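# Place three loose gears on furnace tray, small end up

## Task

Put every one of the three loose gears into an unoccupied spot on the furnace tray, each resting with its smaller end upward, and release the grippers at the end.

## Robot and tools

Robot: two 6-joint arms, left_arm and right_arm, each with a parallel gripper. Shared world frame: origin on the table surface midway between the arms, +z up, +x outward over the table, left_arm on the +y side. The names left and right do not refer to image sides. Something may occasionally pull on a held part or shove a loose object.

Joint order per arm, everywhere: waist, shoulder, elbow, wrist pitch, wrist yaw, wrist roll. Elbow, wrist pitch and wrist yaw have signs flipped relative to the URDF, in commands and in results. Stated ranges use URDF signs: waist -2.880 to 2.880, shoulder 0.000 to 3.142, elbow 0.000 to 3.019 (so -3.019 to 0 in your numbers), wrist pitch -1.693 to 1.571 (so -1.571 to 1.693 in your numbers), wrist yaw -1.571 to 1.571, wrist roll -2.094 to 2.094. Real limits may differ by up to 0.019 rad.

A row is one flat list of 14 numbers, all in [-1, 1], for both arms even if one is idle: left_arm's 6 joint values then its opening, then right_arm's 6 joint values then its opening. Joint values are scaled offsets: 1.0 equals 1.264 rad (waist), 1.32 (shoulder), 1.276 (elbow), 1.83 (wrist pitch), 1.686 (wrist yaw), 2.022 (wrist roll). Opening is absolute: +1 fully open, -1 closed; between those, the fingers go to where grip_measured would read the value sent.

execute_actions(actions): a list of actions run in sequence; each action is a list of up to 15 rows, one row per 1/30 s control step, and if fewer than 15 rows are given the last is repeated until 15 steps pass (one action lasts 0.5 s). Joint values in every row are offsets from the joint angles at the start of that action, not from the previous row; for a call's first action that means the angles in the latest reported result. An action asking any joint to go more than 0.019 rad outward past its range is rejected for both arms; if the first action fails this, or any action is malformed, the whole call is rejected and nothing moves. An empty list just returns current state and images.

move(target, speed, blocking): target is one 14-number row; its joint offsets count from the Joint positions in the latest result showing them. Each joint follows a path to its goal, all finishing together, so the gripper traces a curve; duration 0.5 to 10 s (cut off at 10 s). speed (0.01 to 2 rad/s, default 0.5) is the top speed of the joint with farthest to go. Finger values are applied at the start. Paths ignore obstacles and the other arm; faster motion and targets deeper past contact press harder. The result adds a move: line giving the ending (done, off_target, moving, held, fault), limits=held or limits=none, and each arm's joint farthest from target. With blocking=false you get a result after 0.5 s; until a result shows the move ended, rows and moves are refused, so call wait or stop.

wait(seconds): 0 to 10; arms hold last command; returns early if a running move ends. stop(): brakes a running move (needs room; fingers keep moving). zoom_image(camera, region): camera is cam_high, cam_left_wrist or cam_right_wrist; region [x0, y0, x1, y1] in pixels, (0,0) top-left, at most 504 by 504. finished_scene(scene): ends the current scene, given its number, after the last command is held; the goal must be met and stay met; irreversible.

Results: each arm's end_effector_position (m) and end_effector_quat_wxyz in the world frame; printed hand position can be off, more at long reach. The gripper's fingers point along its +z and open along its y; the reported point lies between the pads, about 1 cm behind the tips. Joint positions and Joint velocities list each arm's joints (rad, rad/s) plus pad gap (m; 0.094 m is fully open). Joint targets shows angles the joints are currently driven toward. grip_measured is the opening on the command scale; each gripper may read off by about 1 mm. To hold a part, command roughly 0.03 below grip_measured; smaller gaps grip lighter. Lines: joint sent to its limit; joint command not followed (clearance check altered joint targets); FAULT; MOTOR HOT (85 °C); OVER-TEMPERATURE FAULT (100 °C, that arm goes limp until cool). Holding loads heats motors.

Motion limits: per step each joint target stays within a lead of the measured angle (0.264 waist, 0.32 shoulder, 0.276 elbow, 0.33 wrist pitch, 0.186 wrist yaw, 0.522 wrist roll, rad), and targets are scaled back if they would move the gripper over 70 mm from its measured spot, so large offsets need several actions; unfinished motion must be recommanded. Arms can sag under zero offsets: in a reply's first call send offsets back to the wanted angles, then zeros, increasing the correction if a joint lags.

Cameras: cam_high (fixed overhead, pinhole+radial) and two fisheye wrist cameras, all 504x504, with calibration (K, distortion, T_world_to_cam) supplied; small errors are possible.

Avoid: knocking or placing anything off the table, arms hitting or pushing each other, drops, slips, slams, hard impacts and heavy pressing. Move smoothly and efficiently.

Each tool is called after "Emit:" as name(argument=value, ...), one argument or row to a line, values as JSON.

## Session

Emit:
execute_actions(
  actions=[],
)

Scene clock: 0.00 s.
left_arm: end_effector_position=(+0.3538, +0.0072, +0.1764) grip_measured=+1.000 end_effector_quat_wxyz=(-0.182, +0.355, +0.777, -0.487) | right_arm: end_effector_position=(+0.0684, -0.7260, +0.3243) grip_measured=+1.000 end_effector_quat_wxyz=(-0.169, -0.288, +0.940, -0.075)
Joint names: [waist, shoulder, elbow, wrist pitch, wrist yaw, wrist roll]
Joint positions: left_arm=[-0.461  1.847 -1.428  1.632 -1.027  0.618  0.094] | right_arm=[-1.102  1.383 -1.495  1.565 -0.354 -1.78   0.094]
Joint velocities: left_arm=[-0.005 -0.005  0.002  0.017  0.037  0.022  0.   ] | right_arm=[-0.005 -0.015 -0.017  0.002  0.022 -0.037  0.   ]
Joint targets: left_arm=[-0.461 1.843 -1.451 1.633 -1.027 0.618] | right_arm=[-1.102 1.380 -1.524 1.563 -0.354 -1.780]
camera_calibration (this result's frames):
cam_left_wrist: T_world_to_cam=[[-0.375249, -0.261508, 0.88927, -0.027807], [-0.17474, 0.962134, 0.2092, 0.02236], [-0.910304, -0.076889, -0.406736, 0.519888], [0, 0, 0, 1]] pos_world=[0.466729, 0.0111886, 0.231507]
cam_right_wrist: T_world_to_cam=[[0.567543, -0.822691, 0.0327821, -0.646274], [-0.468398, -0.289872, 0.834612, -0.442289], [-0.677125, -0.489033, -0.549862, -0.00589124], [0, 0, 0, 1]] pos_world=[0.155632, -0.662773, 0.387087]

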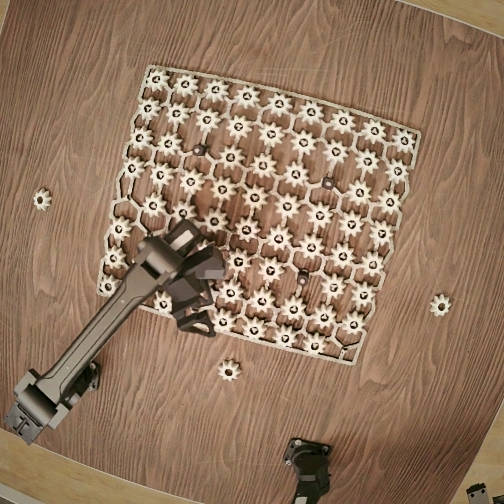

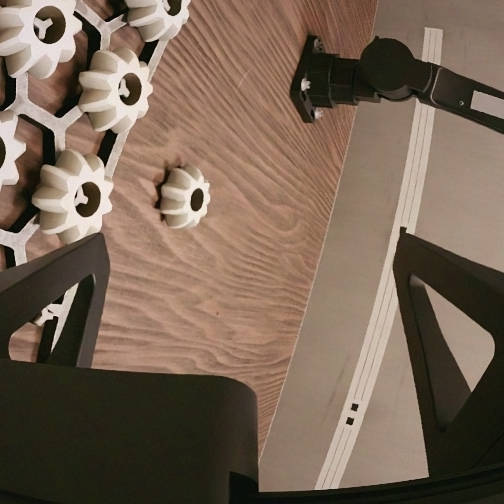

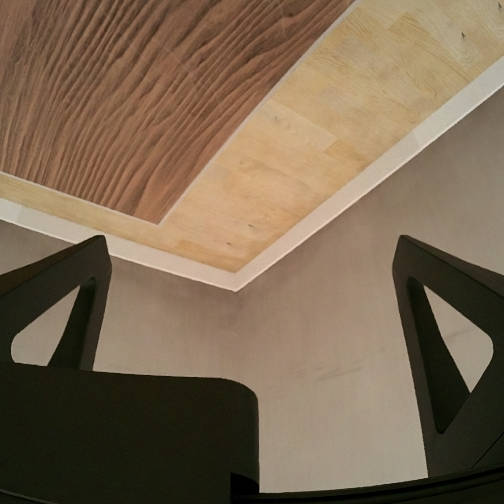

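Emit:
zoom_image(
  camera="cam_high",
  region=[80, 50, 430, 390],
)

Emit:
zoom_image(
  camera="cam_high",
  region=[11, 169, 71, 229],
)

Emit:
zoom_image(
  camera="cam_high",
  region=[199, 339, 259, 399],
)

Emit:
zoom_image(
  camera="cam_high",
  region=[411, 274, 471, 334],
)

Region (80, 50, 430, 390) of cam_high's 504x504 image, scaled by 1.440, with more detail than that image has; it fills the top 490 rows of this view, and the rest is white.

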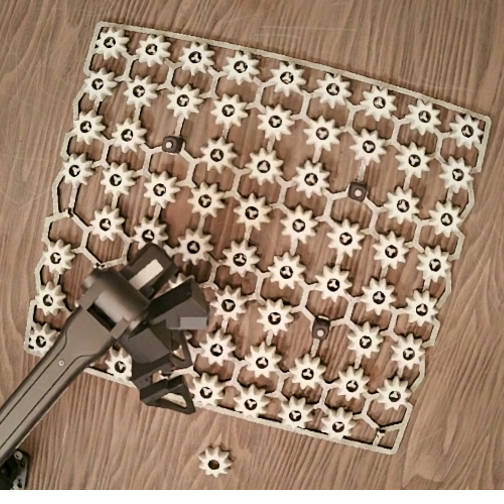

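Region (11, 169, 71, 229) of cam_high's 504x504 image, scaled by 8.400, with more detail than that image has.

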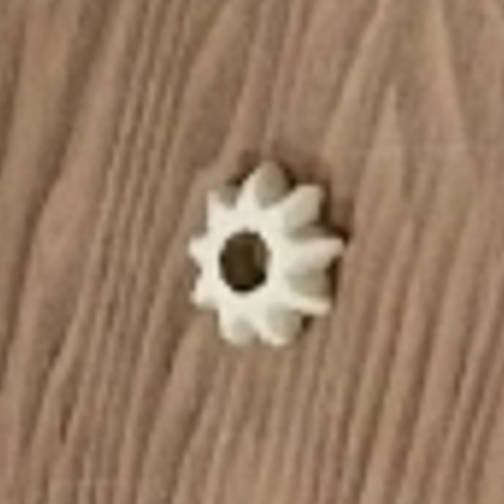

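Region (199, 339, 259, 399) of cam_high's 504x504 image, scaled by 8.400, with more detail than that image has.

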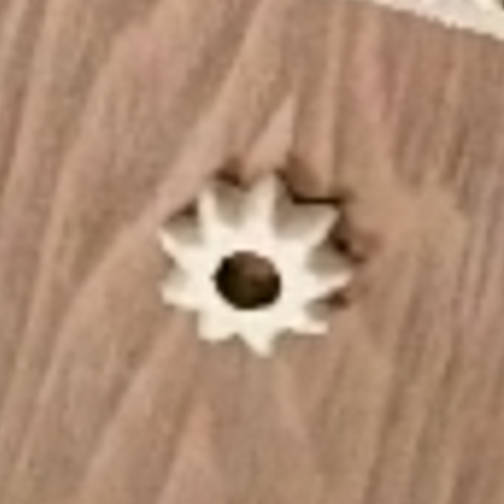

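Region (411, 274, 471, 334) of cam_high's 504x504 image, scaled by 8.400, with more detail than that image has.

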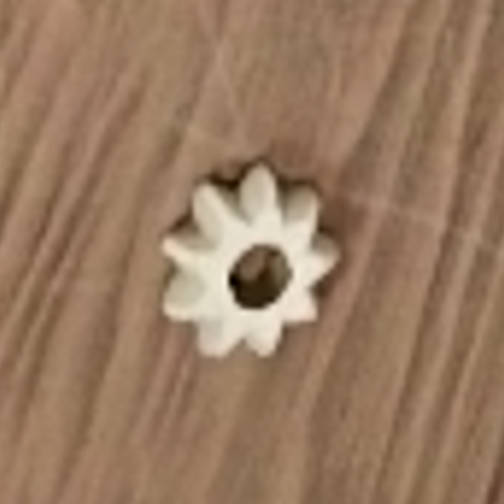

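Emit:
move(
  target=[0.730,-0.085,-0.015,-0.2175,0.609,-0.306,1, 0.638,0.337,-0.038,-0.163,0.21,0.88,1],
  speed=1.2,
)

Scene clock: 5.13 s.
left_arm: end_effector_position=(+0.4960, +0.5753, +0.1164) grip_measured=+1.000 end_effector_quat_wxyz=(-0.006, -0.202, +0.979, -0.002) | right_arm: end_effector_position=(+0.4571, -0.4947, +0.1131) grip_measured=+1.000 end_effector_quat_wxyz=(-0.017, +0.167, +0.986, +0.002)
Joint names: [waist, shoulder, elbow, wrist pitch, wrist yaw, wrist roll]
Joint positions: left_arm=[ 0.474  1.766 -1.428  1.246 -0.     0.014  0.094] | right_arm=[-0.286  1.819 -1.494  1.28  -0.002 -0.012  0.094]
Joint velocities: left_arm=[-0.005 -0.005  0.002 -0.002  0.007  0.022  0.   ] | right_arm=[ 0.005 -0.015 -0.007  0.002  0.037 -0.022  0.   ]
Joint targets: left_arm=[0.462 1.735 -1.447 1.233 -0.000 -0.000] | right_arm=[-0.296 1.828 -1.543 1.267 0.000 -0.001]
move: off_target (left_arm, right_arm); limits=none; left_arm: farthest joint: the shoulder, 0.031 radians from its target (0.112 radians at the start); right_arm: farthest joint: the elbow, 0.050 radians from its target (0.048 radians at the start)
camera_calibration (this result's frames):
cam_left_wrist: T_world_to_cam=[[0.388007, -0.921615, 0.00875841, 0.331145], [-0.738817, -0.305338, 0.600764, 0.476558], [-0.550999, -0.239571, -0.799378, 0.629687], [0, 0, 0, 1]] pos_world=[0.57056, 0.601554, 0.214159]
cam_right_wrist: T_world_to_cam=[[-0.325653, -0.945446, -0.00903873, -0.317438], [-0.752859, 0.253511, 0.6074, 0.407587], [-0.571972, 0.204607, -0.794345, 0.577035], [0, 0, 0, 1]] pos_world=[0.533529, -0.521513, 0.207927]

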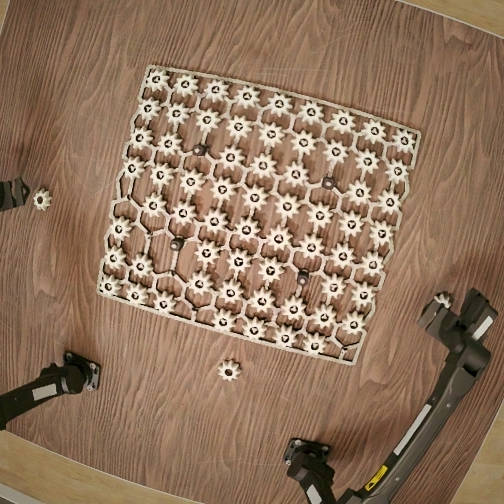

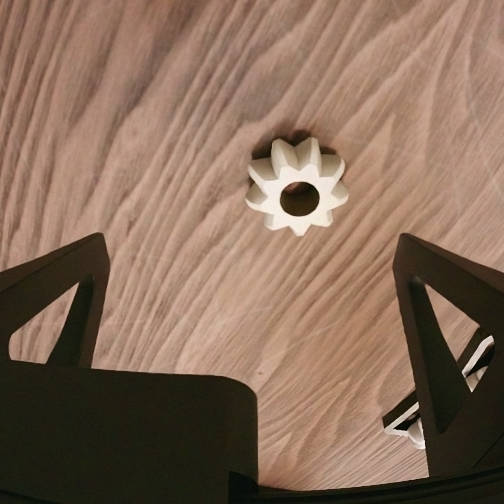

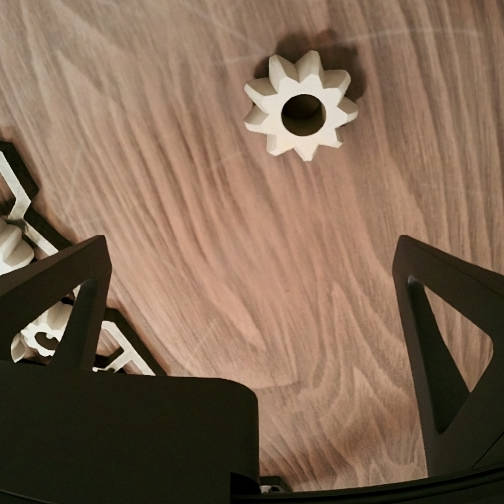

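Emit:
zoom_image(
  camera="cam_left_wrist",
  region=[235, 125, 365, 255],
)

Emit:
zoom_image(
  camera="cam_right_wrist",
  region=[235, 40, 370, 175],
)

Emit:
zoom_image(
  camera="cam_high",
  region=[80, 50, 430, 390],
)

Region (235, 125, 365, 255) of cam_left_wrist's 504x504 image, scaled by 3.877, with more detail than that image has.

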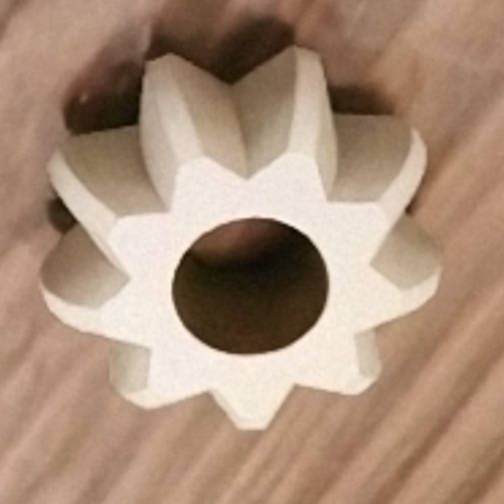

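Region (235, 40, 370, 175) of cam_right_wrist's 504x504 image, scaled by 3.733, with more detail than that image has.

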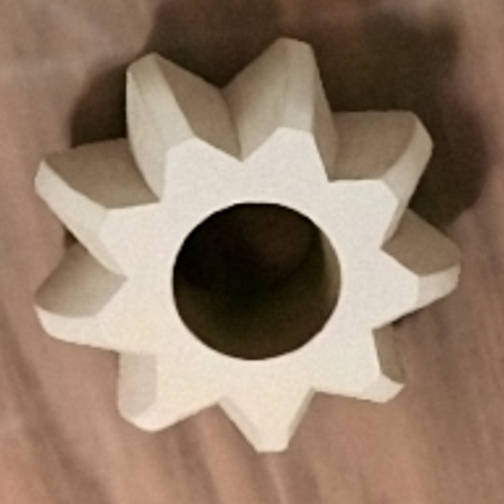

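Region (80, 50, 430, 390) of cam_high's 504x504 image, scaled by 1.440, with more detail than that image has; it fills the top 490 rows of this view, and the rest is white.

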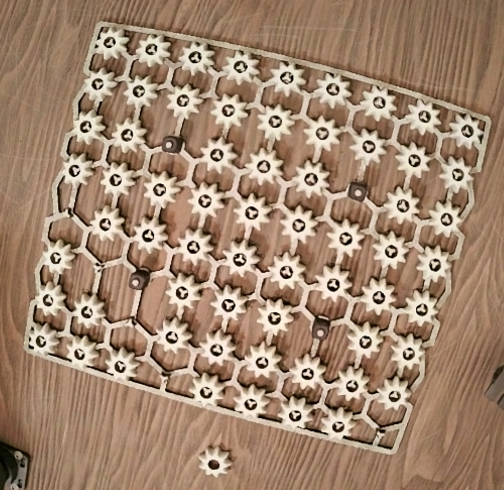

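Emit:
zoom_image(
  camera="cam_high",
  region=[85, 160, 245, 340],
)

Emit:
zoom_image(
  camera="cam_high",
  region=[240, 240, 400, 380],
)

Region (85, 160, 245, 340) of cam_high's 504x504 image, scaled by 2.800, with more detail than that image has.

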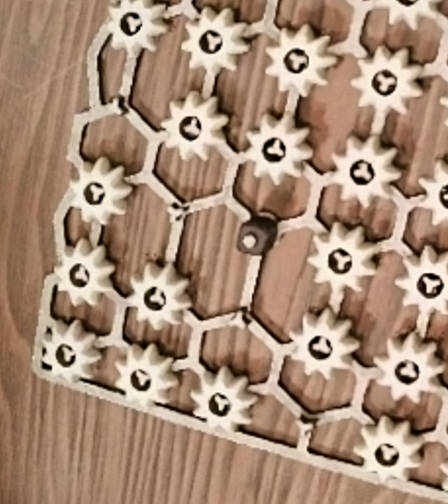

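Region (240, 240, 400, 380) of cam_high's 504x504 image, scaled by 3.150, with more detail than that image has; it fills the top 441 rows of this view, and the rest is white.

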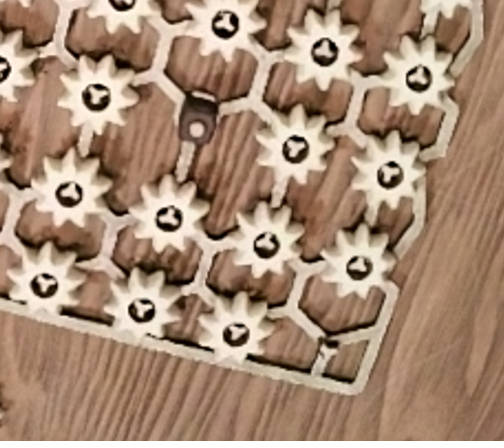

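Emit:
move(
  target=[-0.0446,-0.033,0.1375,-0.1065,0,0.025,1, -0.0356,0.0697,0.006,-0.085,0,-0.024,1],
  speed=0.4,
)

Scene clock: 12.73 s.
left_arm: end_effector_position=(+0.4814, +0.5416, +0.0603) grip_measured=+1.000 end_effector_quat_wxyz=(+0.001, -0.160, +0.987, +0.000) | right_arm: end_effector_position=(+0.4727, -0.5245, +0.0644) grip_measured=+1.000 end_effector_quat_wxyz=(+0.005, +0.169, +0.986, -0.002)
Joint names: [waist, shoulder, elbow, wrist pitch, wrist yaw, wrist roll]
Joint positions: left_arm=[ 0.423  1.753 -1.249  1.064 -0.     0.05   0.094] | right_arm=[-0.327  1.9   -1.477  1.137 -0.002 -0.05   0.094]
Joint velocities: left_arm=[-0.005 -0.005 -0.007 -0.012 -0.037  0.022  0.   ] | right_arm=[-0.005 -0.005  0.002  0.002  0.037 -0.037  0.   ]
Joint targets: left_arm=[0.417 1.722 -1.252 1.051 -0.000 0.064] | right_arm=[-0.331 1.911 -1.486 1.124 -0.002 -0.061]
move: off_target (left_arm); limits=none; left_arm: farthest joint: the shoulder, 0.031 radians from its target (0.043 radians at the start); right_arm: farthest joint: the wrist pitch, 0.013 radians from its target (0.155 radians at the start)
camera_calibration (this result's frames):
cam_left_wrist: T_world_to_cam=[[0.306716, -0.951765, 0.00830273, 0.361747], [-0.771437, -0.243475, 0.587881, 0.472142], [-0.557503, -0.186718, -0.808905, 0.543817], [0, 0, 0, 1]] pos_world=[0.556454, 0.560793, 0.159329]
cam_right_wrist: T_world_to_cam=[[-0.328175, -0.944584, -0.00788055, -0.339332], [-0.776875, 0.265143, 0.571108, 0.47623], [-0.537371, 0.193546, -0.820837, 0.532903], [0, 0, 0, 1]] pos_world=[0.544977, -0.549938, 0.162773]

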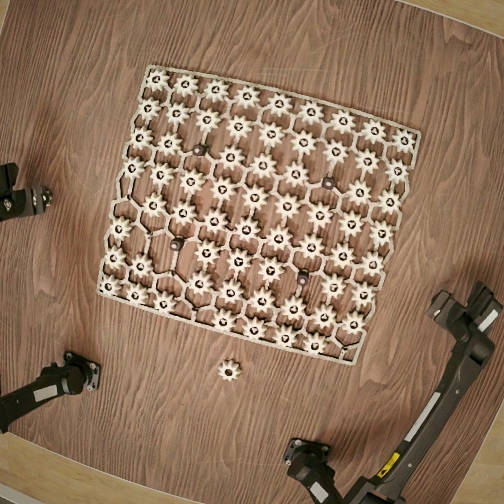

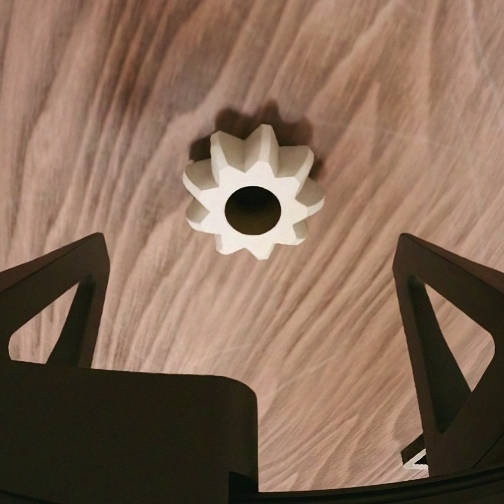

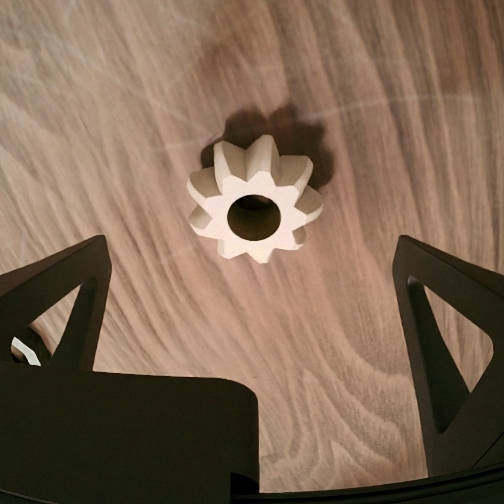

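Emit:
zoom_image(
  camera="cam_left_wrist",
  region=[170, 110, 340, 280],
)

Emit:
zoom_image(
  camera="cam_right_wrist",
  region=[170, 115, 340, 285],
)

Region (170, 110, 340, 280) of cam_left_wrist's 504x504 image, scaled by 2.965, with more detail than that image has.

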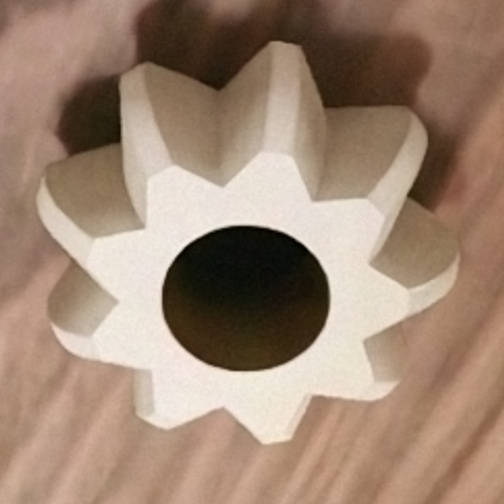

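Region (170, 115, 340, 285) of cam_right_wrist's 504x504 image, scaled by 2.965, with more detail than that image has.

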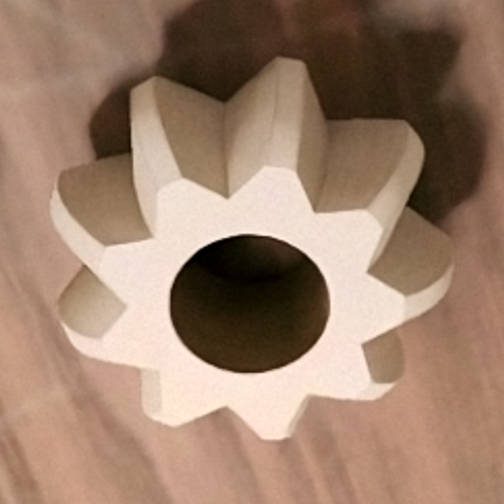

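Emit:
move(
  target=[0,0.0526,0.0377,-0.0687,0,0,1, 0,0.0503,0.0355,-0.0639,0,0,1],
  speed=0.2,
)

Scene clock: 15.83 s.
left_arm: end_effector_position=(+0.4827, +0.5421, +0.0209) grip_measured=+1.000 end_effector_quat_wxyz=(+0.008, -0.160, +0.987, +0.002) | right_arm: end_effector_position=(+0.4717, -0.5241, +0.0194) grip_measured=+1.000 end_effector_quat_wxyz=(+0.005, +0.169, +0.986, -0.002)
Joint names: [waist, shoulder, elbow, wrist pitch, wrist yaw, wrist roll]
Joint positions: left_arm=[ 0.423  1.803 -1.2    0.951 -0.     0.05   0.094] | right_arm=[-0.327  1.951 -1.425  1.034 -0.002 -0.05   0.094]
Joint velocities: left_arm=[-0.005 -0.005  0.002 -0.002 -0.022 -0.051  0.   ] | right_arm=[-0.015 -0.015  0.002 -0.002  0.007 -0.066  0.   ]
Joint targets: left_arm=[0.423 1.822 -1.201 0.938 -0.000 0.050] | right_arm=[-0.327 1.966 -1.432 1.020 -0.002 -0.050]
move: done; limits=none; left_arm: farthest joint: the shoulder, 0.019 radians from its target (0.069 radians at the start); right_arm: farthest joint: the shoulder, 0.015 radians from its target (0.067 radians at the start)
camera_calibration (this result's frames):
cam_left_wrist: T_world_to_cam=[[0.306615, -0.951804, 0.00749775, 0.362245], [-0.778892, -0.24637, 0.57674, 0.501894], [-0.547096, -0.182677, -0.816893, 0.505683], [0, 0, 0, 1]] pos_world=[0.556509, 0.560814, 0.12091]
cam_right_wrist: T_world_to_cam=[[-0.328172, -0.944585, -0.00785983, -0.339636], [-0.777076, 0.265226, 0.570796, 0.50132], [-0.537081, 0.193427, -0.821054, 0.495131], [0, 0, 0, 1]] pos_world=[0.54403, -0.54955, 0.117708]

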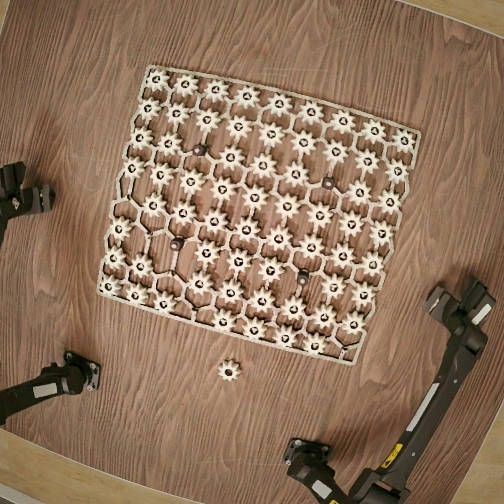

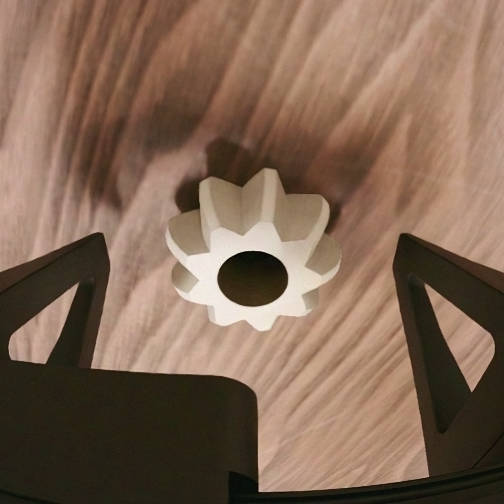

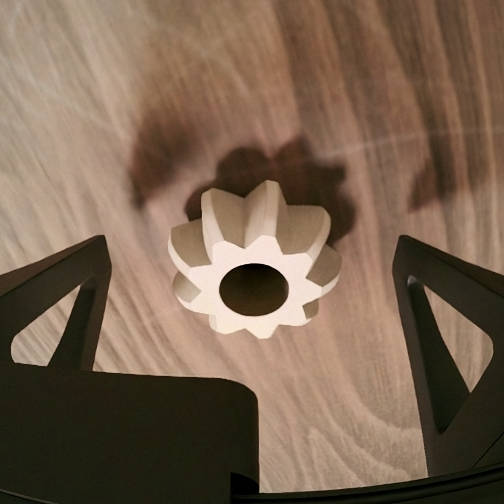

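Emit:
execute_actions(
  actions=[
    [[0,0.0165,-0.001,-0.007,0,0,1,0,0.013,-0.0055,-0.0077,0,0,1],[0,0.0175,-0.001,-0.007,0,0,1,0,0.014,-0.0055,-0.0077,0,0,1],[0,0.0185,-0.001,-0.007,0,0,1,0,0.015,-0.0055,-0.0077,0,0,1],[0,0.0195,-0.001,-0.007,0,0,1,0,0.0155,-0.0055,-0.0077,0,0,1],[0,0.0205,-0.001,-0.007,0,0,1,0,0.016,-0.0055,-0.0077,0,0,1],[0,0.0215,-0.001,-0.007,0,0,1,0,0.0165,-0.0055,-0.0077,0,0,1],[0,0.0225,-0.001,-0.007,0,0,1,0,0.017,-0.0055,-0.0077,0,0,1],[0,0.023,-0.001,-0.007,0,0,1,0,0.0178,-0.0055,-0.0077,0,0,1]],
  ],
)

Emit:
wait(
  seconds=0.3,
)

Scene clock: 17.13 s.
left_arm: end_effector_position=(+0.4823, +0.5419, +0.0191) grip_measured=+1.000 end_effector_quat_wxyz=(+0.006, -0.160, +0.987, +0.001) | right_arm: end_effector_position=(+0.4717, -0.5241, +0.0194) grip_measured=+1.000 end_effector_quat_wxyz=(+0.005, +0.169, +0.986, -0.002)
Joint names: [waist, shoulder, elbow, wrist pitch, wrist yaw, wrist roll]
Joint positions: left_arm=[ 0.423  1.807 -1.2    0.951 -0.     0.05   0.094] | right_arm=[-0.327  1.951 -1.425  1.034 -0.002 -0.05   0.094]
Joint velocities: left_arm=[-0.005  0.005  0.002  0.007  0.022 -0.007  0.   ] | right_arm=[-0.005 -0.005 -0.012  0.002 -0.022 -0.007  0.   ]
Joint targets: left_arm=[0.423 1.834 -1.202 0.939 -0.000 0.050] | right_arm=[-0.327 1.974 -1.432 1.020 -0.002 -0.050]
camera_calibration (this result's frames):
cam_left_wrist: T_world_to_cam=[[0.306642, -0.951794, 0.0077215, 0.362211], [-0.776836, -0.245571, 0.579846, 0.501105], [-0.549997, -0.183803, -0.81469, 0.505937], [0, 0, 0, 1]] pos_world=[0.556471, 0.5608, 0.118822]
cam_right_wrist: T_world_to_cam=[[-0.328172, -0.944585, -0.00785983, -0.339636], [-0.777076, 0.265226, 0.570796, 0.50132], [-0.537081, 0.193427, -0.821054, 0.495131], [0, 0, 0, 1]] pos_world=[0.54403, -0.54955, 0.117708]

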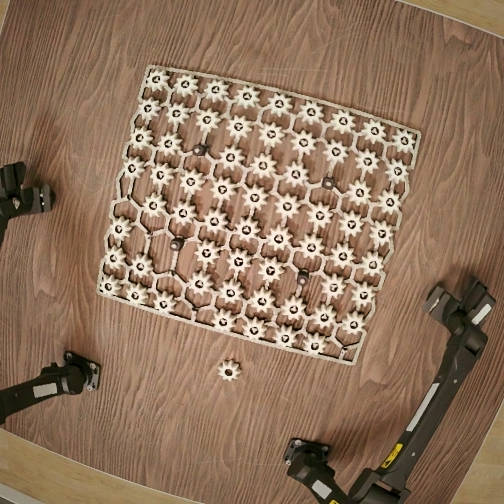

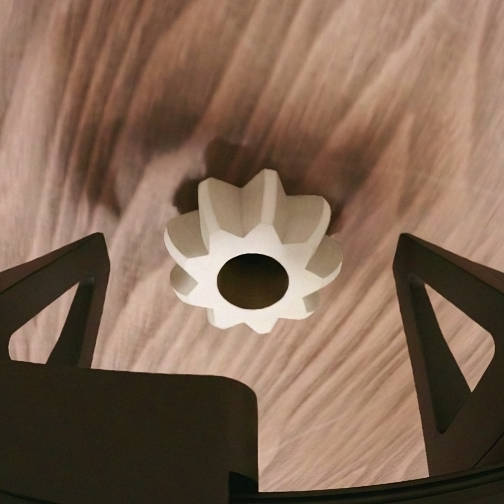

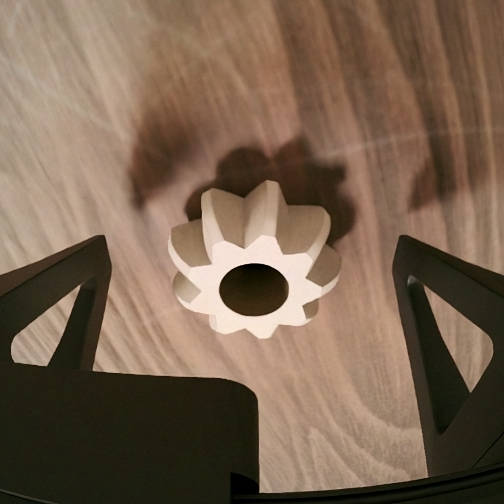

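Scene clock: 17.43 s.
left_arm: end_effector_position=(+0.4823, +0.5419, +0.0189) grip_measured=+1.000 end_effector_quat_wxyz=(+0.006, -0.160, +0.987, +0.001) | right_arm: end_effector_position=(+0.4717, -0.5241, +0.0194) grip_measured=+1.000 end_effector_quat_wxyz=(+0.005, +0.169, +0.986, -0.002)
Joint names: [waist, shoulder, elbow, wrist pitch, wrist yaw, wrist roll]
Joint positions: left_arm=[ 0.423  1.808 -1.2    0.951 -0.     0.05   0.094] | right_arm=[-0.327  1.951 -1.425  1.034 -0.002 -0.05   0.094]
Joint velocities: left_arm=[-0.015 -0.015  0.012  0.002  0.081  0.051  0.   ] | right_arm=[-0.005 -0.005  0.002 -0.002  0.066 -0.007  0.   ]
Joint targets: left_arm=[0.423 1.834 -1.202 0.939 -0.000 0.050] | right_arm=[-0.327 1.974 -1.432 1.020 -0.002 -0.050]
wait: 0.30 s; at rest by 0.17 s
camera_calibration (this result's frames):
cam_left_wrist: T_world_to_cam=[[0.306645, -0.951793, 0.00774387, 0.362207], [-0.776629, -0.245491, 0.580156, 0.501025], [-0.550287, -0.183916, -0.814469, 0.505963], [0, 0, 0, 1]] pos_world=[0.556467, 0.560798, 0.118613]
cam_right_wrist: T_world_to_cam=[[-0.328172, -0.944585, -0.00785983, -0.339636], [-0.777076, 0.265226, 0.570796, 0.50132], [-0.537081, 0.193427, -0.821054, 0.495131], [0, 0, 0, 1]] pos_world=[0.54403, -0.54955, 0.117708]

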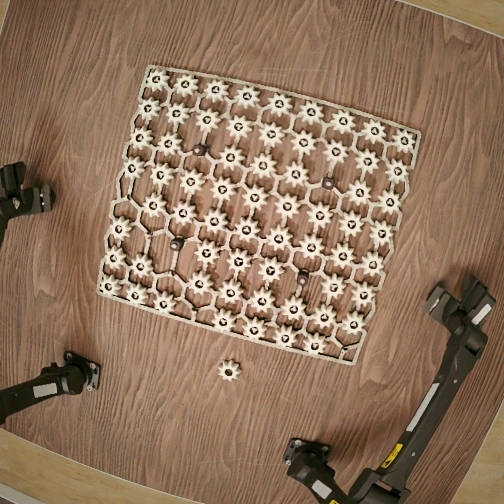

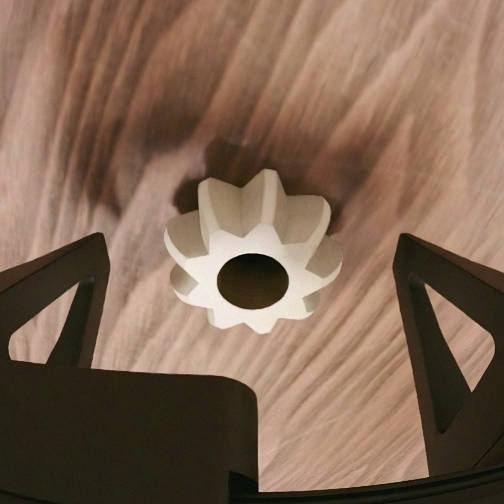

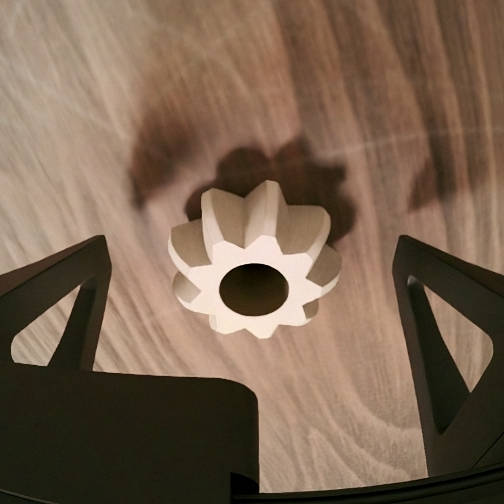

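Emit:
execute_actions(
  actions=[
    [[0,0.020,-0.0016,-0.0066,0,0,1,0,0.0178,-0.0055,-0.0077,0,0,1],[0,0.021,-0.0016,-0.0066,0,0,1,0,0.0185,-0.0055,-0.0077,0,0,1],[0,0.022,-0.0016,-0.0066,0,0,1,0,0.019,-0.0055,-0.0077,0,0,1],[0,0.023,-0.0016,-0.0066,0,0,1,0,0.0195,-0.0055,-0.0077,0,0,1],[0,0.024,-0.0016,-0.0066,0,0,1,0,0.020,-0.0055,-0.0077,0,0,1],[0,0.025,-0.0016,-0.0066,0,0,1,0,0.0205,-0.0055,-0.0077,0,0,1],[0,0.026,-0.0016,-0.0066,0,0,1,0,0.021,-0.0055,-0.0077,0,0,1],[0,0.0265,-0.0016,-0.0066,0,0,1,0,0.0215,-0.0055,-0.0077,0,0,1],[0,0.0265,-0.0016,-0.0066,0,0,1,0,0.022,-0.0055,-0.0077,0,0,1]],
  ],
)

Scene clock: 18.50 s.
left_arm: end_effector_position=(+0.4813, +0.5415, +0.0144) grip_measured=+1.000 end_effector_quat_wxyz=(+0.001, -0.160, +0.987, +0.000) | right_arm: end_effector_position=(+0.4711, -0.5238, +0.0159) grip_measured=+1.000 end_effector_quat_wxyz=(+0.002, +0.169, +0.986, -0.001)
Joint names: [waist, shoulder, elbow, wrist pitch, wrist yaw, wrist roll]
Joint positions: left_arm=[ 0.423  1.817 -1.2    0.951 -0.     0.05   0.094] | right_arm=[-0.327  1.957 -1.425  1.034 -0.002 -0.05   0.094]
Joint velocities: left_arm=[-0.005 -0.015  0.022 -0.012 -0.022 -0.007  0.   ] | right_arm=[-0.015 -0.005  0.017  0.022  0.007 -0.051  0.   ]
Joint targets: left_arm=[0.423 1.842 -1.202 0.939 -0.000 0.050] | right_arm=[-0.327 1.980 -1.432 1.020 -0.002 -0.050]
camera_calibration (this result's frames):
cam_left_wrist: T_world_to_cam=[[0.306716, -0.951765, 0.00830273, 0.362121], [-0.771437, -0.243475, 0.587881, 0.499046], [-0.557503, -0.186718, -0.808905, 0.506585], [0, 0, 0, 1]] pos_world=[0.556338, 0.560748, 0.113393]
cam_right_wrist: T_world_to_cam=[[-0.32822, -0.944565, -0.00821194, -0.339585], [-0.773635, 0.263816, 0.576099, 0.500261], [-0.541997, 0.195441, -0.817339, 0.49517], [0, 0, 0, 1]] pos_world=[0.543941, -0.549513, 0.113732]

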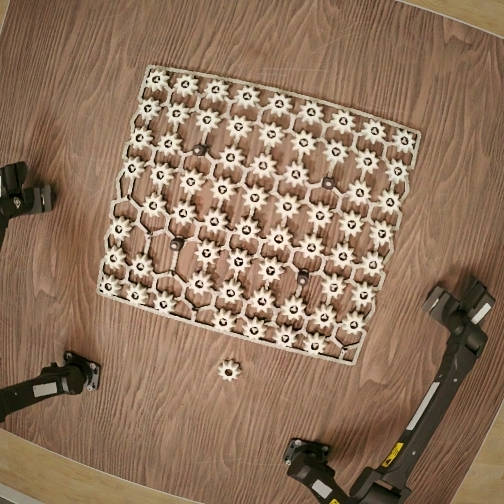

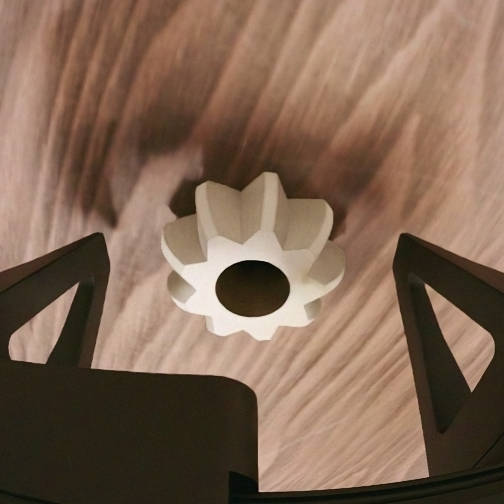

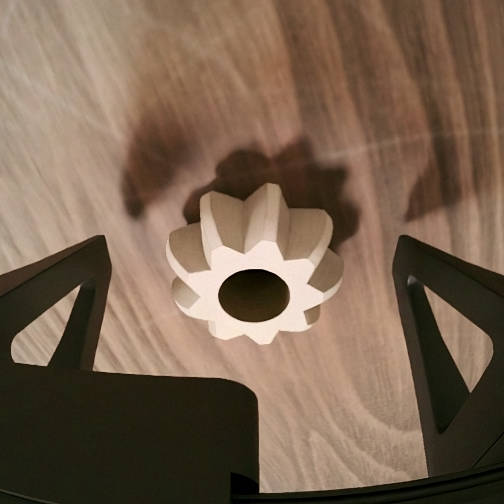

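Emit:
execute_actions(
  actions=[
    [[0,0.019,-0.0016,-0.0066,0,0,0.8,0,0.0185,-0.0055,-0.0077,0,0,0.9],[0,0.019,-0.0016,-0.0066,0,0,0.6,0,0.0195,-0.0055,-0.0077,0,0,0.7],[0,0.019,-0.0016,-0.0066,0,0,0.45,0,0.0205,-0.0055,-0.0077,0,0,0.55],[0,0.019,-0.0016,-0.0066,0,0,0.35,0,0.0205,-0.0055,-0.0077,0,0,0.4],[0,0.019,-0.0016,-0.0066,0,0,0.3,0,0.0205,-0.0055,-0.0077,0,0,0.3]],
    [[0,0,0,0,0,0,0.27,0,0,0,0,0,0,0.27],[0,0,0,0,0,0,0.25,0,0,0,0,0,0,0.25],[0,0,0,0,0,0,0.23,0,0,0,0,0,0,0.23],[0,0,0,0,0,0,0.21,0,0,0,0,0,0,0.21],[0,0,0,0,0,0,0.19,0,0,0,0,0,0,0.19],[0,0,0,0,0,0,0.17,0,0,0,0,0,0,0.17],[0,0,0,0,0,0,0.15,0,0,0,0,0,0,0.15],[0,0,0,0,0,0,0.13,0,0,0,0,0,0,0.13],[0,0,0,0,0,0,0.11,0,0,0,0,0,0,0.11]],
  ],
)

Scene clock: 20.13 s.
left_arm: end_effector_position=(+0.4814, +0.5412, +0.0144) grip_measured=+0.171 end_effector_quat_wxyz=(+0.002, -0.160, +0.987, -0.001) | right_arm: end_effector_position=(+0.4703, -0.5240, +0.0135) grip_measured=+0.160 end_effector_quat_wxyz=(-0.000, +0.169, +0.986, -0.002)
Joint names: [waist, shoulder, elbow, wrist pitch, wrist yaw, wrist roll]
Joint positions: left_arm=[ 0.423  1.817 -1.2    0.951 -0.003  0.05   0.055] | right_arm=[-0.327  1.962 -1.425  1.034 -0.003 -0.05   0.054]
Joint velocities: left_arm=[-0.005 -0.024  0.012 -0.012  0.007  0.051  0.   ] | right_arm=[-0.005 -0.005  0.022  0.007 -0.095  0.007 -0.001]
Joint targets: left_arm=[0.423 1.817 -1.200 0.951 -0.000 0.050] | right_arm=[-0.327 1.962 -1.425 1.034 -0.001 -0.050]
camera_calibration (this result's frames):
cam_left_wrist: T_world_to_cam=[[0.306702, -0.951747, 0.0105875, 0.361692], [-0.771926, -0.242216, 0.58776, 0.498622], [-0.556834, -0.18844, -0.808966, 0.507208], [0, 0, 0, 1]] pos_world=[0.556398, 0.560592, 0.113414]
cam_right_wrist: T_world_to_cam=[[-0.328621, -0.944437, -0.00693668, -0.339804], [-0.77075, 0.263927, 0.579902, 0.49972], [-0.54585, 0.195914, -0.814657, 0.494866], [0, 0, 0, 1]] pos_world=[0.543616, -0.549764, 0.111]

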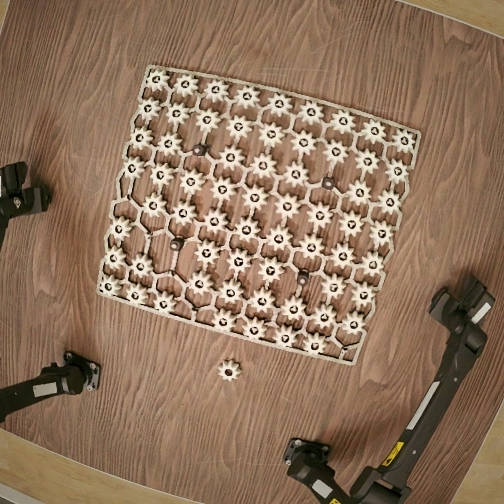

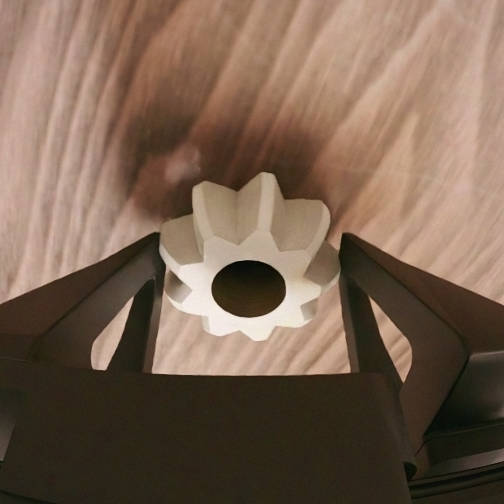

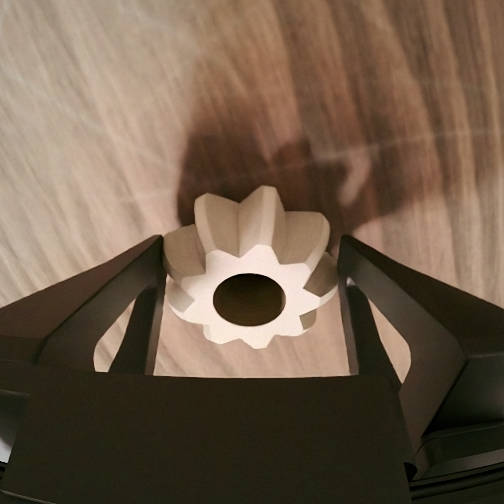

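Emit:
execute_actions(
  actions=[
    [[0,-0.015,-0.025,0.003,0,0,0.11,0,-0.015,-0.025,0.003,0,0,0.10],[0,-0.020,-0.033,0.006,0,0,0.11,0,-0.020,-0.033,0.006,0,0,0.10],[0,-0.024,-0.037,0.011,0,0,0.11,0,-0.024,-0.037,0.010,0,0,0.10],[0,-0.028,-0.041,0.017,0,0,0.11,0,-0.028,-0.041,0.016,0,0,0.10],[0,-0.033,-0.045,0.023,0,0,0.11,0,-0.032,-0.045,0.021,0,0,0.10],[0,-0.037,-0.050,0.029,0,0,0.11,0,-0.036,-0.049,0.027,0,0,0.10],[0,-0.042,-0.054,0.035,0,0,0.11,0,-0.040,-0.053,0.032,0,0,0.10],[0,-0.046,-0.058,0.041,0,0,0.11,0,-0.044,-0.057,0.038,0,0,0.10],[0,-0.051,-0.063,0.047,0,0,0.11,0,-0.048,-0.061,0.043,0,0,0.10],[0,-0.055,-0.067,0.053,0,0,0.11,0,-0.052,-0.066,0.049,0,0,0.10],[0,-0.060,-0.071,0.059,0,0,0.11,0,-0.056,-0.070,0.054,0,0,0.10],[0,-0.064,-0.076,0.065,0,0,0.11,0,-0.060,-0.074,0.060,0,0,0.10],[0,-0.069,-0.080,0.071,0,0,0.11,0,-0.064,-0.078,0.065,0,0,0.10],[0,-0.073,-0.084,0.077,0,0,0.11,0,-0.068,-0.082,0.071,0,0,0.10],[0,-0.078,-0.088,0.083,0,0,0.11,0,-0.072,-0.086,0.076,0,0,0.10]],
  ],
)

Emit:
wait(
  seconds=0.3,
)

Scene clock: 22.70 s.
left_arm: end_effector_position=(+0.4709, +0.5371, +0.0383) grip_measured=+0.171 end_effector_quat_wxyz=(-0.027, -0.160, +0.987, -0.007) | right_arm: end_effector_position=(+0.4595, -0.5196, +0.0324) grip_measured=+0.160 end_effector_quat_wxyz=(-0.030, +0.169, +0.985, +0.005)
Joint names: [waist, shoulder, elbow, wrist pitch, wrist yaw, wrist roll]
Joint positions: left_arm=[ 0.423  1.79  -1.234  1.071 -0.003  0.05   0.055] | right_arm=[-0.327  1.945 -1.454  1.139 -0.003 -0.05   0.054]
Joint velocities: left_arm=[-0.005 -0.239 -0.164  0.315  0.037 -0.051 -0.   ] | right_arm=[-0.005 -0.142 -0.125  0.242 -0.037  0.095  0.   ]
Joint targets: left_arm=[0.423 1.716 -1.311 1.103 -0.003 0.050] | right_arm=[-0.327 1.874 -1.527 1.169 -0.003 -0.050]
camera_calibration (this result's frames):
cam_left_wrist: T_world_to_cam=[[0.307381, -0.951483, 0.01403, 0.360187], [-0.738232, -0.229134, 0.634437, 0.450825], [-0.600442, -0.205371, -0.772847, 0.548137], [0, 0, 0, 1]] pos_world=[0.551223, 0.558583, 0.132552]
cam_right_wrist: T_world_to_cam=[[-0.329098, -0.944241, -0.0101908, -0.338616], [-0.737064, 0.250115, 0.627837, 0.45509], [-0.590281, 0.214132, -0.778278, 0.532234], [0, 0, 0, 1]] pos_world=[0.53816, -0.547528, 0.125053]

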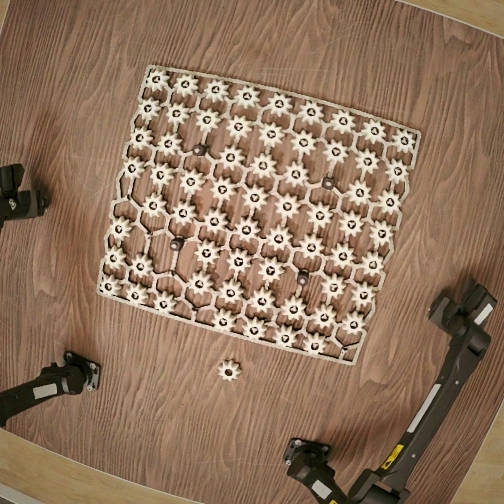

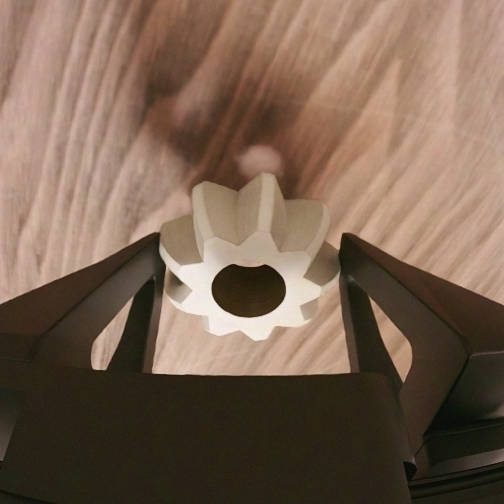

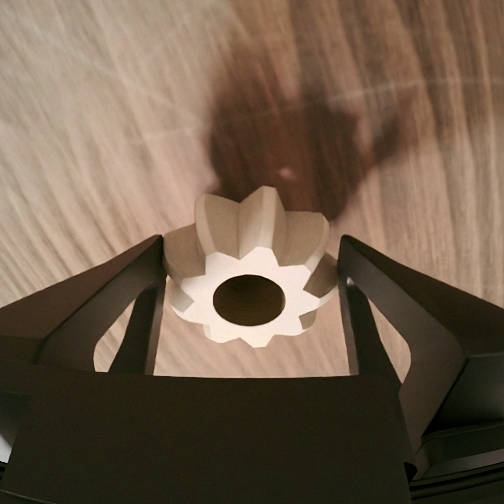

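Scene clock: 23.00 s.
left_arm: end_effector_position=(+0.4798, +0.5405, +0.0655) grip_measured=+0.171 end_effector_quat_wxyz=(-0.004, -0.160, +0.987, -0.002) | right_arm: end_effector_position=(+0.4656, -0.5221, +0.0552) grip_measured=+0.160 end_effector_quat_wxyz=(-0.013, +0.169, +0.986, +0.001)
Joint names: [waist, shoulder, elbow, wrist pitch, wrist yaw, wrist roll]
Joint positions: left_arm=[ 0.423  1.749 -1.259  1.09  -0.003  0.05   0.055] | right_arm=[-0.327  1.914 -1.473  1.156 -0.003 -0.05   0.054]
Joint velocities: left_arm=[-0.015 -0.005 -0.007 -0.032  0.007 -0.051 -0.001] | right_arm=[-0.005 -0.005 -0.002 -0.007 -0.022 -0.007  0.   ]
Joint targets: left_arm=[0.423 1.716 -1.311 1.103 -0.003 0.050] | right_arm=[-0.327 1.874 -1.526 1.169 -0.003 -0.050]
wait: 0.30 s; no rest
camera_calibration (this result's frames):
cam_left_wrist: T_world_to_cam=[[0.306823, -0.9517, 0.0112794, 0.360917], [-0.765394, -0.23968, 0.597265, 0.461997], [-0.565714, -0.191888, -0.801965, 0.553177], [0, 0, 0, 1]] pos_world=[0.555812, 0.560364, 0.163623]
cam_right_wrist: T_world_to_cam=[[-0.32881, -0.944359, -0.0083822, -0.339035], [-0.756156, 0.257943, 0.60141, 0.460375], [-0.565784, 0.204088, -0.798897, 0.538585], [0, 0, 0, 1]] pos_world=[0.541361, -0.54884, 0.150558]

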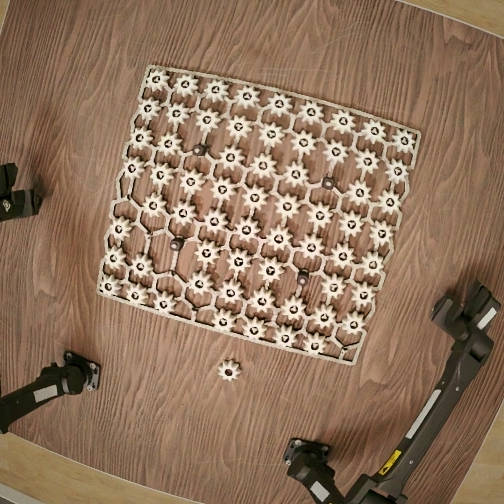

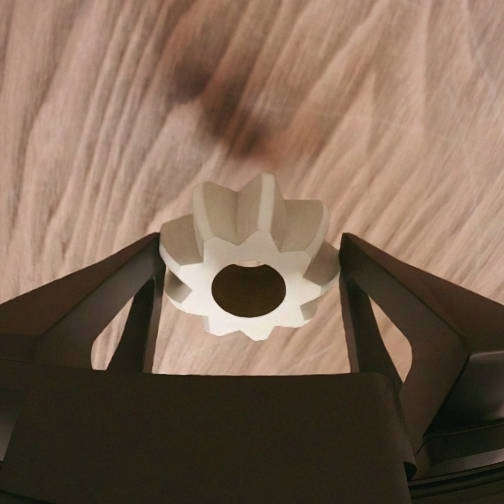

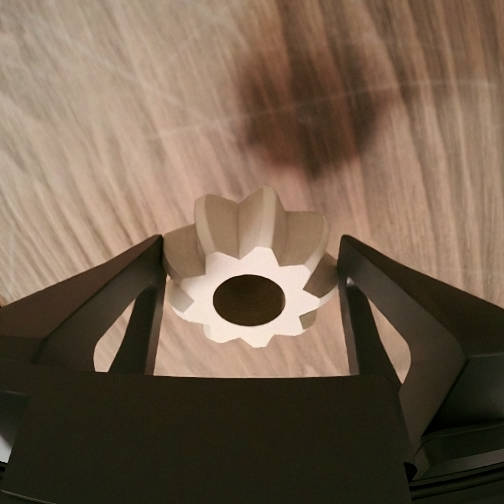

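Emit:
move(
  target=[-0.4264,0.033,-0.1865,0.092,0,0.3027,0.11, 0.329,-0.452,0.405,0.015,0,-0.3487,0.10],
  speed=0.5,
)

Scene clock: 26.03 s.
left_arm: end_effector_position=(+0.5345, +0.2719, +0.1111) grip_measured=+0.172 end_effector_quat_wxyz=(-0.011, +0.400, +0.916, -0.004) | right_arm: end_effector_position=(+0.3065, -0.3040, +0.1193) grip_measured=+0.159 end_effector_quat_wxyz=(-0.004, -0.375, +0.927, -0.000)
Joint names: [waist, shoulder, elbow, wrist pitch, wrist yaw, wrist roll]
Joint positions: left_arm=[-0.122  1.781 -1.434  1.247 -0.003  0.648  0.055] | right_arm=[ 0.087  1.341 -0.939  1.176 -0.003 -0.743  0.054]
Joint velocities: left_arm=[-0.005 -0.005  0.002 -0.002  0.022 -0.007 -0.001] | right_arm=[-0.015 -0.015  0.007 -0.007  0.051  0.007  0.001]
Joint targets: left_arm=[-0.116 1.792 -1.497 1.258 -0.002 0.662] | right_arm=[0.089 1.318 -0.956 1.183 -0.003 -0.755]
move: off_target (left_arm, right_arm); limits=none; left_arm: farthest joint: the elbow, 0.063 radians from its target (0.238 radians at the start); right_arm: farthest joint: the shoulder, 0.024 radians from its target (0.597 radians at the start)
camera_calibration (this result's frames):
cam_left_wrist: T_world_to_cam=[[-0.738755, -0.673501, 0.0252311, 0.569645], [-0.525943, 0.599502, 0.603309, 0.0554762], [-0.421455, 0.432427, -0.797109, 0.321699], [0, 0, 0, 1]] pos_world=[0.585587, 0.211287, 0.208587]
cam_right_wrist: T_world_to_cam=[[0.697864, -0.716111, -0.0130927, -0.42957], [-0.574819, -0.57089, 0.586232, -0.0605895], [-0.427282, -0.401584, -0.810037, 0.230022], [0, 0, 0, 1]] pos_world=[0.363238, -0.249837, 0.216222]

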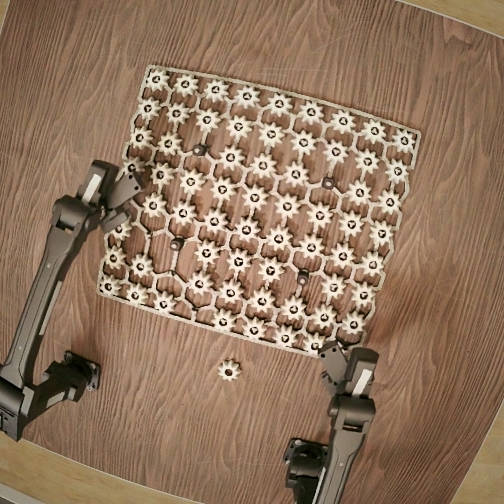

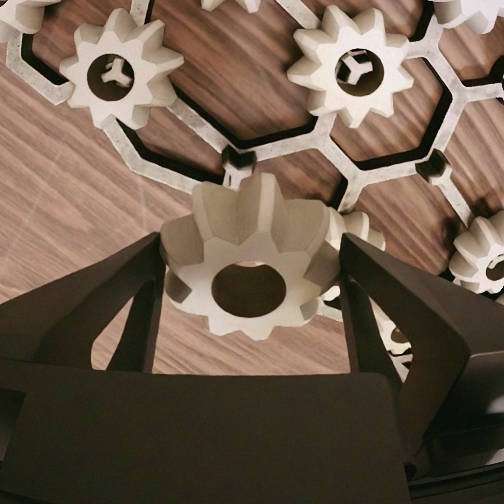

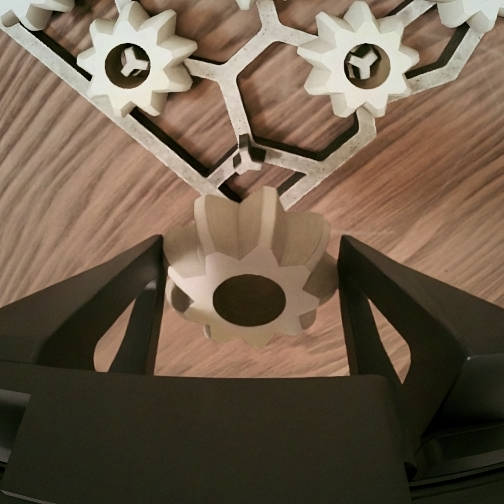

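Emit:
zoom_image(
  camera="cam_right_wrist",
  region=[60, 0, 440, 210],
)

Emit:
zoom_image(
  camera="cam_left_wrist",
  region=[50, 0, 430, 210],
)

Region (60, 0, 440, 210) of cam_right_wrist's 504x504 image, scaled by 1.326, with more detail than that image has; it fills the top 279 rows of this view, and the rest is white.

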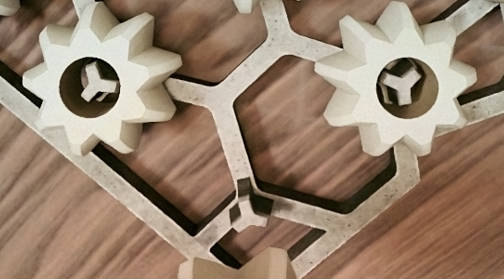

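Region (50, 0, 430, 210) of cam_left_wrist's 504x504 image, scaled by 1.326, with more detail than that image has; it fills the top 279 rows of this view, and the rest is white.

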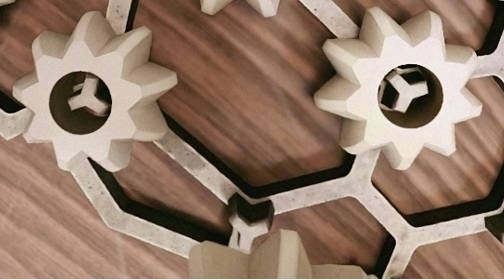

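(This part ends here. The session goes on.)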